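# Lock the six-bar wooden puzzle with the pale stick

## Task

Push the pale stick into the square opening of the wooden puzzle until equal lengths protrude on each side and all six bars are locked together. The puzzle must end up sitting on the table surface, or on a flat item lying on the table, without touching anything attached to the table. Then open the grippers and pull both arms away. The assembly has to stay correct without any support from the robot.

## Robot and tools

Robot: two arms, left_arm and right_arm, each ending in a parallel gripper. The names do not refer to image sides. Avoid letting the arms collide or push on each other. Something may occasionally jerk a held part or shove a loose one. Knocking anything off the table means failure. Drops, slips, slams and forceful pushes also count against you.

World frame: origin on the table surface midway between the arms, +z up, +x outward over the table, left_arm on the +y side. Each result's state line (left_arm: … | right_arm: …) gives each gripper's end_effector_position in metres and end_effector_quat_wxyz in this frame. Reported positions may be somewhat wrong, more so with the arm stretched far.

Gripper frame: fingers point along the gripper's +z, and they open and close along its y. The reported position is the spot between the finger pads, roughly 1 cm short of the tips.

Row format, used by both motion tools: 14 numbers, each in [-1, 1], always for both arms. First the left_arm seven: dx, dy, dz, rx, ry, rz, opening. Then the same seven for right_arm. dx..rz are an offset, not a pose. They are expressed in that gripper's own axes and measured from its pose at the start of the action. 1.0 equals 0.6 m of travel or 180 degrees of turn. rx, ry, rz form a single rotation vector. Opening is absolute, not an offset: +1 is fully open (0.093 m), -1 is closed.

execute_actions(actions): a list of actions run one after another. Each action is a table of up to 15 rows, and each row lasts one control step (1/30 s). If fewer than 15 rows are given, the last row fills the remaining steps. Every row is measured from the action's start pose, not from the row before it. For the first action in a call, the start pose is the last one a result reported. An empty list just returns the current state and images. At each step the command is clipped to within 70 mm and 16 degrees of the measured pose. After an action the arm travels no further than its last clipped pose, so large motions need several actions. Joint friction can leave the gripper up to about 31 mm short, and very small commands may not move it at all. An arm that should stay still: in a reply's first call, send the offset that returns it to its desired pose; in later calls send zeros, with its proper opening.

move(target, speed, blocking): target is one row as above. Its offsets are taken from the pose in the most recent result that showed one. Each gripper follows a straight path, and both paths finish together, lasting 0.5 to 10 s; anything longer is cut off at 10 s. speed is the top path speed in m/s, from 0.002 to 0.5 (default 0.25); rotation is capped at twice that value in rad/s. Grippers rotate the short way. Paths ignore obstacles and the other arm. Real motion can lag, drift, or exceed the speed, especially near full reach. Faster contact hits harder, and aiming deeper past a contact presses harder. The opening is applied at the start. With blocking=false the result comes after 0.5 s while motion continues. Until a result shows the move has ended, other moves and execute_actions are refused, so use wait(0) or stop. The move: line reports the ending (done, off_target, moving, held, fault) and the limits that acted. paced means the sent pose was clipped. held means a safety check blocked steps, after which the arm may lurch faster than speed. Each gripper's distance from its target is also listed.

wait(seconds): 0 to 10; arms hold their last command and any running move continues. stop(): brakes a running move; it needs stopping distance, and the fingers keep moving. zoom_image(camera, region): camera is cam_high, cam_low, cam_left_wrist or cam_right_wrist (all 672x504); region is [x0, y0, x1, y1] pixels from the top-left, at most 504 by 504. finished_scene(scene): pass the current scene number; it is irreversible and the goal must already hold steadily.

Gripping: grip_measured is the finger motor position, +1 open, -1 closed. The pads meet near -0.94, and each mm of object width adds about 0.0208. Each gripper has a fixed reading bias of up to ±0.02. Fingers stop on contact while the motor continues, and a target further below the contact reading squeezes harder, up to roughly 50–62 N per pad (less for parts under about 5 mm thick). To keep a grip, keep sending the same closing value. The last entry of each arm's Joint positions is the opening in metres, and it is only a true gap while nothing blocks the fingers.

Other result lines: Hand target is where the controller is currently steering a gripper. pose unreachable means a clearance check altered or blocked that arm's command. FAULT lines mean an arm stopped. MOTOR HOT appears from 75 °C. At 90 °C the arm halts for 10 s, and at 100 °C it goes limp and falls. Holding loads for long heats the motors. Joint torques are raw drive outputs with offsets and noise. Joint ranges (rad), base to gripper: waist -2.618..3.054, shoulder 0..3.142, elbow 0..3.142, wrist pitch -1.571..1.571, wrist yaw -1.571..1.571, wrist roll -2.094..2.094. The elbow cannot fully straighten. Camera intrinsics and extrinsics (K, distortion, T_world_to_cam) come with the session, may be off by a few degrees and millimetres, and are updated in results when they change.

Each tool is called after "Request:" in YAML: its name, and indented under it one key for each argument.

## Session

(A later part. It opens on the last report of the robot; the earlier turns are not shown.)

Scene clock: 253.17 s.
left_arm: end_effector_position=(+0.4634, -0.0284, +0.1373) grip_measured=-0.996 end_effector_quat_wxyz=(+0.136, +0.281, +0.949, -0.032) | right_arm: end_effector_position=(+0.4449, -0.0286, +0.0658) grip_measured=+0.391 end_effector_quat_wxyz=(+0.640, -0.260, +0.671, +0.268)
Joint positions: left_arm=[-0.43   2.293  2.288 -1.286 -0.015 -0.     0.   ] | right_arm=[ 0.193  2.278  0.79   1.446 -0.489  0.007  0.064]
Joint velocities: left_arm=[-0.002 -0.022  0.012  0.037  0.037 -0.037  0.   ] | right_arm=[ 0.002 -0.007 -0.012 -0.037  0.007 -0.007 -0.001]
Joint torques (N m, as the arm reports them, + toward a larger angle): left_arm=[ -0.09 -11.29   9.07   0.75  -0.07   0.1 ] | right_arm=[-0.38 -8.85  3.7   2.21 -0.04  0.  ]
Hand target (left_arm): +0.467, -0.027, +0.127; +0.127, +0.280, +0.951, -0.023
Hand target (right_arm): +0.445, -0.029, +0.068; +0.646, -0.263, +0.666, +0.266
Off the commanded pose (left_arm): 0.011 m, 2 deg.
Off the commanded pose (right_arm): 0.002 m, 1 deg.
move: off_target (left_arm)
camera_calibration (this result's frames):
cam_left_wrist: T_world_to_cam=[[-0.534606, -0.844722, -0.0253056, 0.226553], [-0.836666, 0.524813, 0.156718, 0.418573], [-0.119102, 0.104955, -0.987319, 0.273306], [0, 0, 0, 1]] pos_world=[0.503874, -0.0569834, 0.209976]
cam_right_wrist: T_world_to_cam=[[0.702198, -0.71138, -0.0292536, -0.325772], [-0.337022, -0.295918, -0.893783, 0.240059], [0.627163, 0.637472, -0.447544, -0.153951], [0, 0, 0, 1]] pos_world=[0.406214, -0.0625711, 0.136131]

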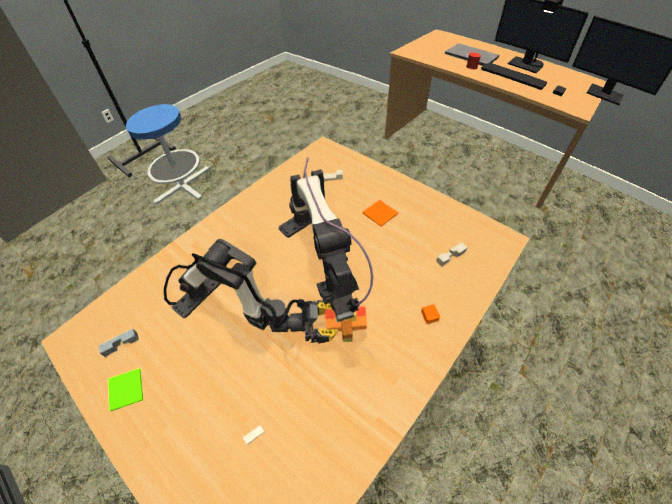

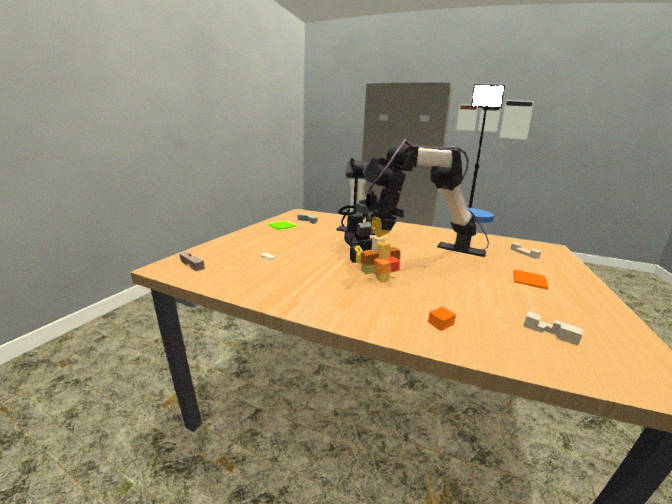

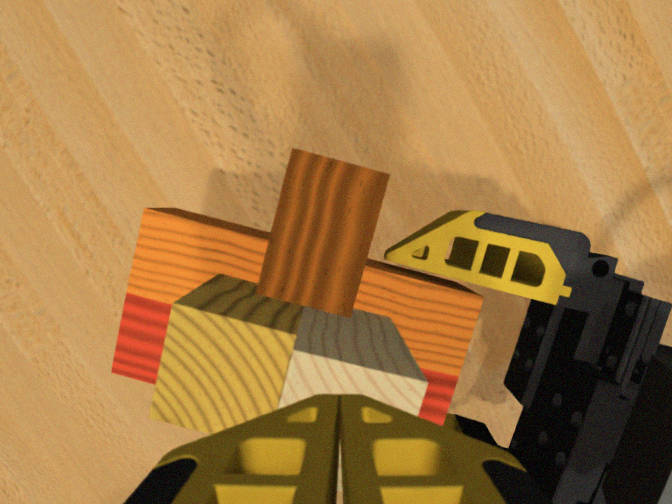

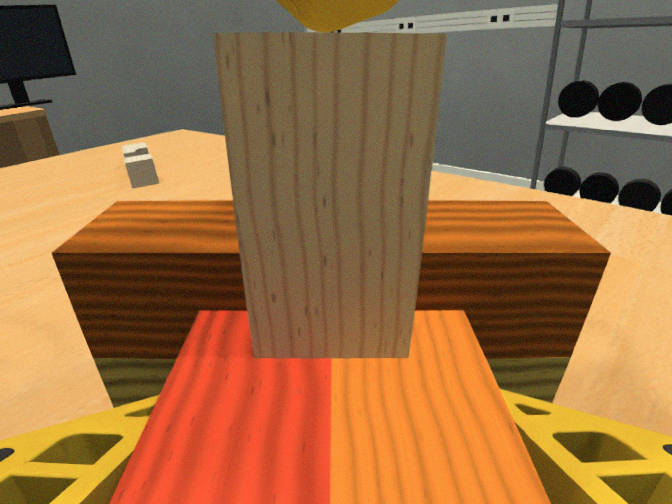

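Request:
move:
  target: [0.01,0.012,0.046,-0.013,0.02,0,-1, -0.003,0,0.0,0,-0.004,-0.004,0.39]
  speed: 0.015

Scene clock: 256.67 s.
left_arm: end_effector_position=(+0.4645, -0.0257, +0.1267) grip_measured=-0.996 end_effector_quat_wxyz=(+0.126, +0.281, +0.951, -0.021) | right_arm: end_effector_position=(+0.4449, -0.0286, +0.0658) grip_measured=+0.391 end_effector_quat_wxyz=(+0.640, -0.260, +0.671, +0.268)
Joint positions: left_arm=[-0.43   2.315  2.288 -1.29  -0.032 -0.     0.   ] | right_arm=[ 0.193  2.278  0.79   1.446 -0.489  0.007  0.064]
Joint velocities: left_arm=[-0.007 -0.002  0.002 -0.007  0.095 -0.081  0.   ] | right_arm=[ 0.007 -0.022  0.002  0.022 -0.051 -0.037 -0.   ]
Joint torques (N m, as the arm reports them, + toward a larger angle): left_arm=[ -0.23 -10.27   8.68   0.69  -0.18   0.12] | right_arm=[-0.3  -8.89  3.72  2.22 -0.02 -0.02]
Hand target (left_arm): +0.468, -0.023, +0.109; +0.112, +0.280, +0.953, -0.005
Hand target (right_arm): +0.445, -0.029, +0.068; +0.646, -0.263, +0.666, +0.265
Off the commanded pose (left_arm): 0.018 m, 3 deg.
Off the commanded pose (right_arm): 0.002 m, 1 deg.
move: off_target (left_arm)
camera_calibration (this result's frames):
cam_left_wrist: T_world_to_cam=[[-0.531274, -0.846163, -0.0419037, 0.229635], [-0.836908, 0.516491, 0.181168, 0.416575], [-0.131655, 0.131319, -0.982559, 0.268628], [0, 0, 0, 1]] pos_world=[0.506, -0.0561243, 0.198096]
cam_right_wrist: T_world_to_cam=[[0.702198, -0.71138, -0.0292536, -0.325772], [-0.337022, -0.295918, -0.893783, 0.240059], [0.627163, 0.637472, -0.447544, -0.153951], [0, 0, 0, 1]] pos_world=[0.406214, -0.0625711, 0.136131]

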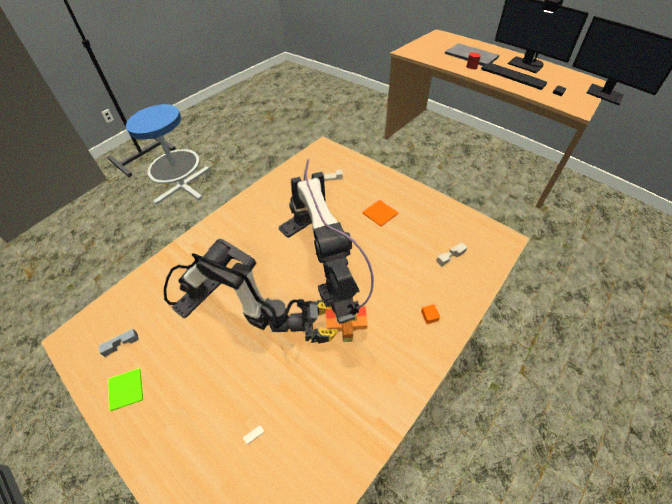

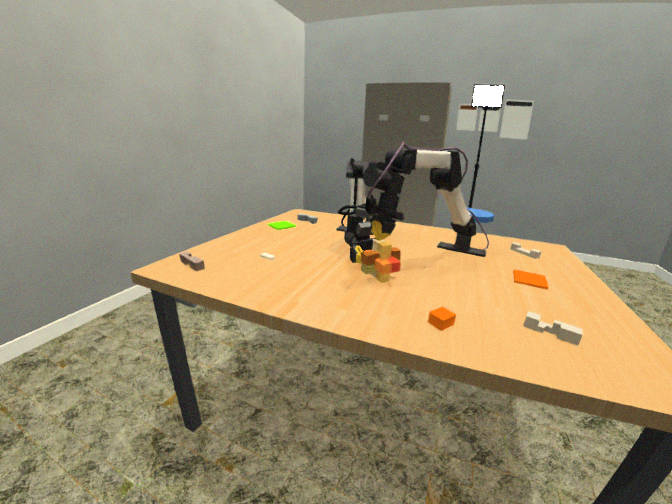

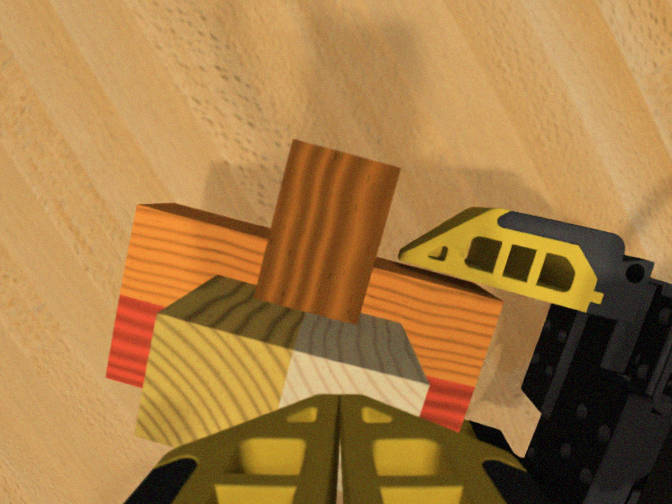

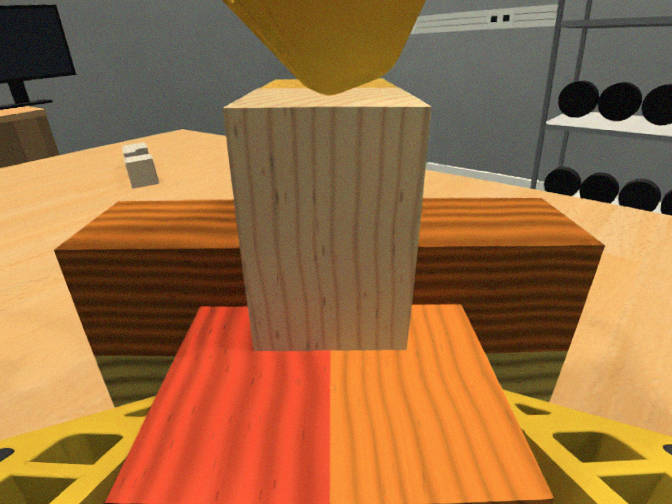

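Looks flush. Release and retreat.

Request:
move:
  target: [-0.02,0,-0.1,0,-0.02,0,-1, -0.003,0,0.0,0,-0.004,0,1]
  speed: 0.05

Request:
move:
  target: [0.2,0.1,-0.1,0,0,0,-1, -0.03,0,-0.17,0,0,0,1]
  speed: 0.1

Scene clock: 259.33 s.
left_arm: end_effector_position=(+0.4583, -0.0219, +0.1891) grip_measured=-0.996 end_effector_quat_wxyz=(+0.153, +0.280, +0.947, -0.030) | right_arm: end_effector_position=(+0.4449, -0.0286, +0.0658) grip_measured=+0.994 end_effector_quat_wxyz=(+0.640, -0.260, +0.671, +0.268)
Joint positions: left_arm=[-0.43   2.315  2.535 -1.48  -0.031 -0.     0.   ] | right_arm=[ 0.193  2.278  0.79   1.446 -0.489  0.008  0.093]
Joint velocities: left_arm=[ 0.002  0.012  0.007  0.007  0.022 -0.037  0.   ] | right_arm=[-0.007 -0.012 -0.012  0.051  0.007  0.037 -0.   ]
Joint torques (N m, as the arm reports them, + toward a larger angle): left_arm=[ -0.45 -11.84   9.21   0.84   0.06   0.08] | right_arm=[-0.31 -8.85  3.57  2.23  0.02  0.11]
Hand target (left_arm): +0.462, -0.025, +0.188; +0.157, +0.280, +0.947, -0.030
Hand target (right_arm): +0.445, -0.029, +0.068; +0.644, -0.258, +0.667, +0.269
Off the commanded pose (left_arm): 0.004 m, 0 deg.
Off the commanded pose (right_arm): 0.002 m, 1 deg.
move: done
camera_calibration (this result's frames):
cam_left_wrist: T_world_to_cam=[[-0.529627, -0.847301, -0.0397035, 0.230998], [-0.843936, 0.521664, 0.125053, 0.412021], [-0.0852456, 0.0997386, -0.991355, 0.308361], [0, 0, 0, 1]] pos_world=[0.496349, -0.0499673, 0.263342]
cam_right_wrist: T_world_to_cam=[[0.702163, -0.711384, -0.0300156, -0.325706], [-0.337503, -0.295417, -0.893768, 0.240286], [0.626945, 0.637701, -0.447525, -0.153848], [0, 0, 0, 1]] pos_world=[0.40625, -0.0626086, 0.136132]

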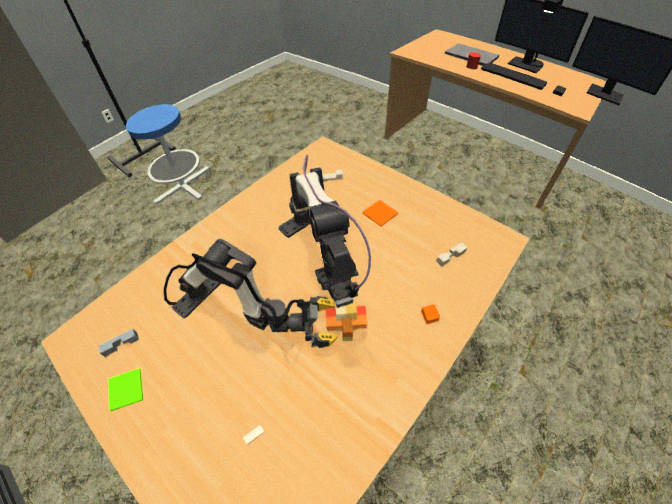

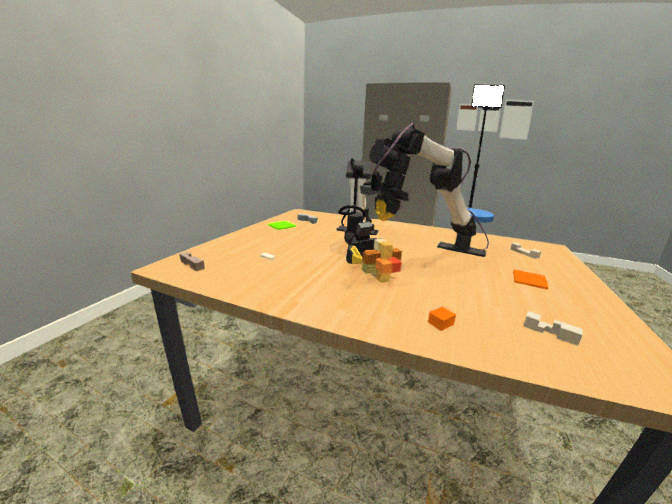

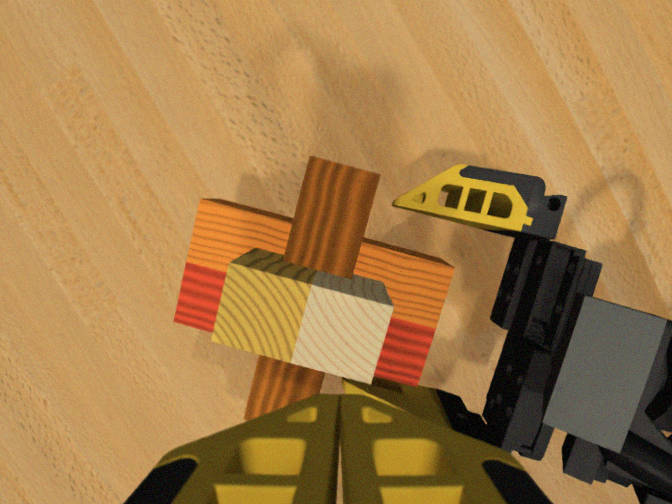

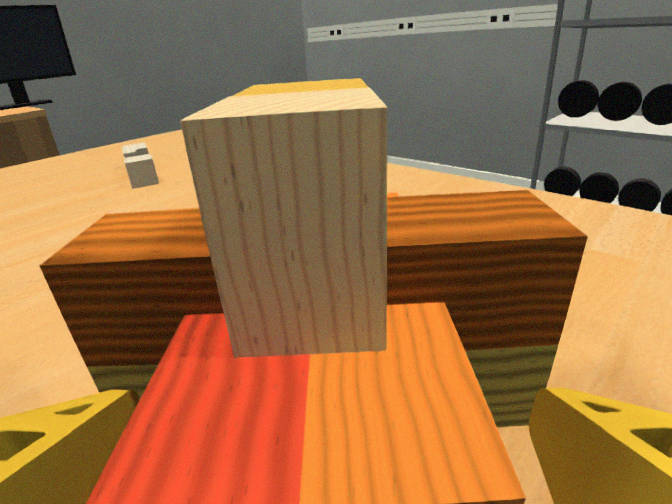

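Scene clock: 261.20 s.
left_arm: end_effector_position=(+0.3790, +0.0989, +0.2084) grip_measured=-0.996 end_effector_quat_wxyz=(+0.144, +0.278, +0.949, -0.026) | right_arm: end_effector_position=(+0.3788, -0.0972, +0.0817) grip_measured=+0.994 end_effector_quat_wxyz=(+0.630, -0.256, +0.683, +0.267)
Joint positions: left_arm=[-0.252  1.717  1.741 -1.302  0.019  0.167  0.   ] | right_arm=[ 0.016  2.066  0.447  1.54  -0.659 -0.007  0.093]
Joint velocities: left_arm=[ 0.007  0.007 -0.002  0.007 -0.007  0.051  0.   ] | right_arm=[ 0.002  0.002  0.012  0.066 -0.037 -0.051 -0.   ]
Joint torques (N m, as the arm reports them, + toward a larger angle): left_arm=[  0.13 -10.37   5.58   1.01   0.19   0.16] | right_arm=[-1.02 -8.36  0.97  2.21 -0.13  0.  ]
Hand target (left_arm): +0.377, +0.100, +0.210; +0.151, +0.279, +0.948, -0.030
Hand target (right_arm): +0.372, -0.099, +0.087; +0.636, -0.262, +0.675, +0.267
Off the commanded pose (left_arm): 0.003 m, 1 deg.
Off the commanded pose (right_arm): 0.009 m, 2 deg.
joint sent to its limit (right arm) — the command would take joint 4 (wrist pitch) past its upper limit, so that joint was sent only as far as its limit.
move: done
camera_calibration (this result's frames):
cam_left_wrist: T_world_to_cam=[[-0.526759, -0.849052, -0.0404442, 0.291313], [-0.843889, 0.516667, 0.144592, 0.276099], [-0.10187, 0.110296, -0.988664, 0.313358], [0, 0, 0, 1]] pos_world=[0.41837, 0.0701261, 0.281666]
cam_right_wrist: T_world_to_cam=[[0.696478, -0.716158, -0.0451248, -0.324691], [-0.36538, -0.299812, -0.881255, 0.22101], [0.617589, 0.630262, -0.470482, -0.0569412], [0, 0, 0, 1]] pos_world=[0.342059, -0.130381, 0.153324]

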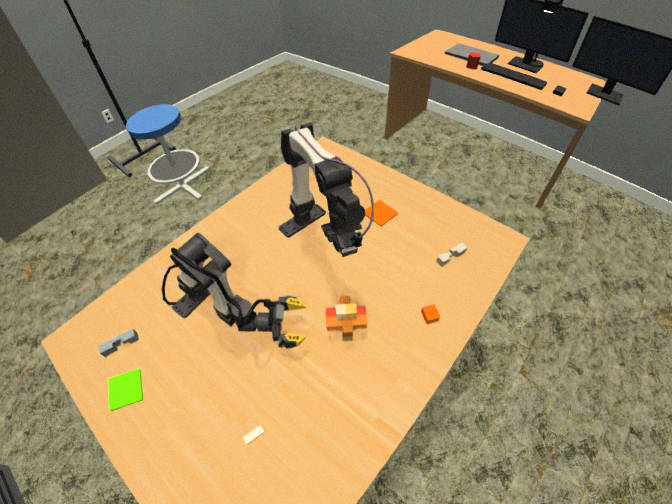

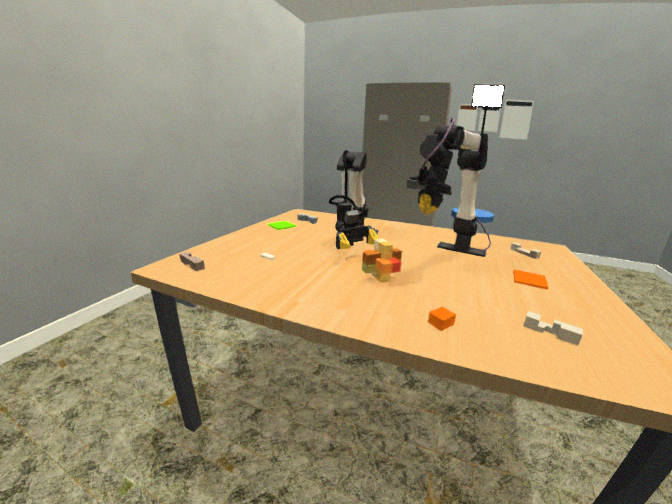

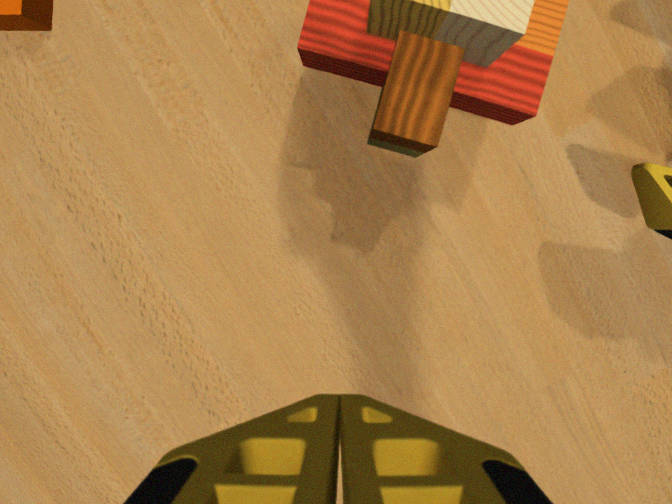

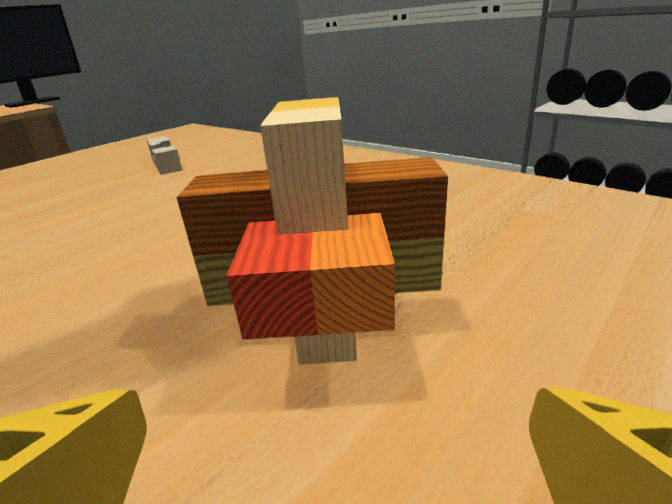

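Request:
finished_scene:
  scene: 1

The scene is finished: the task was done.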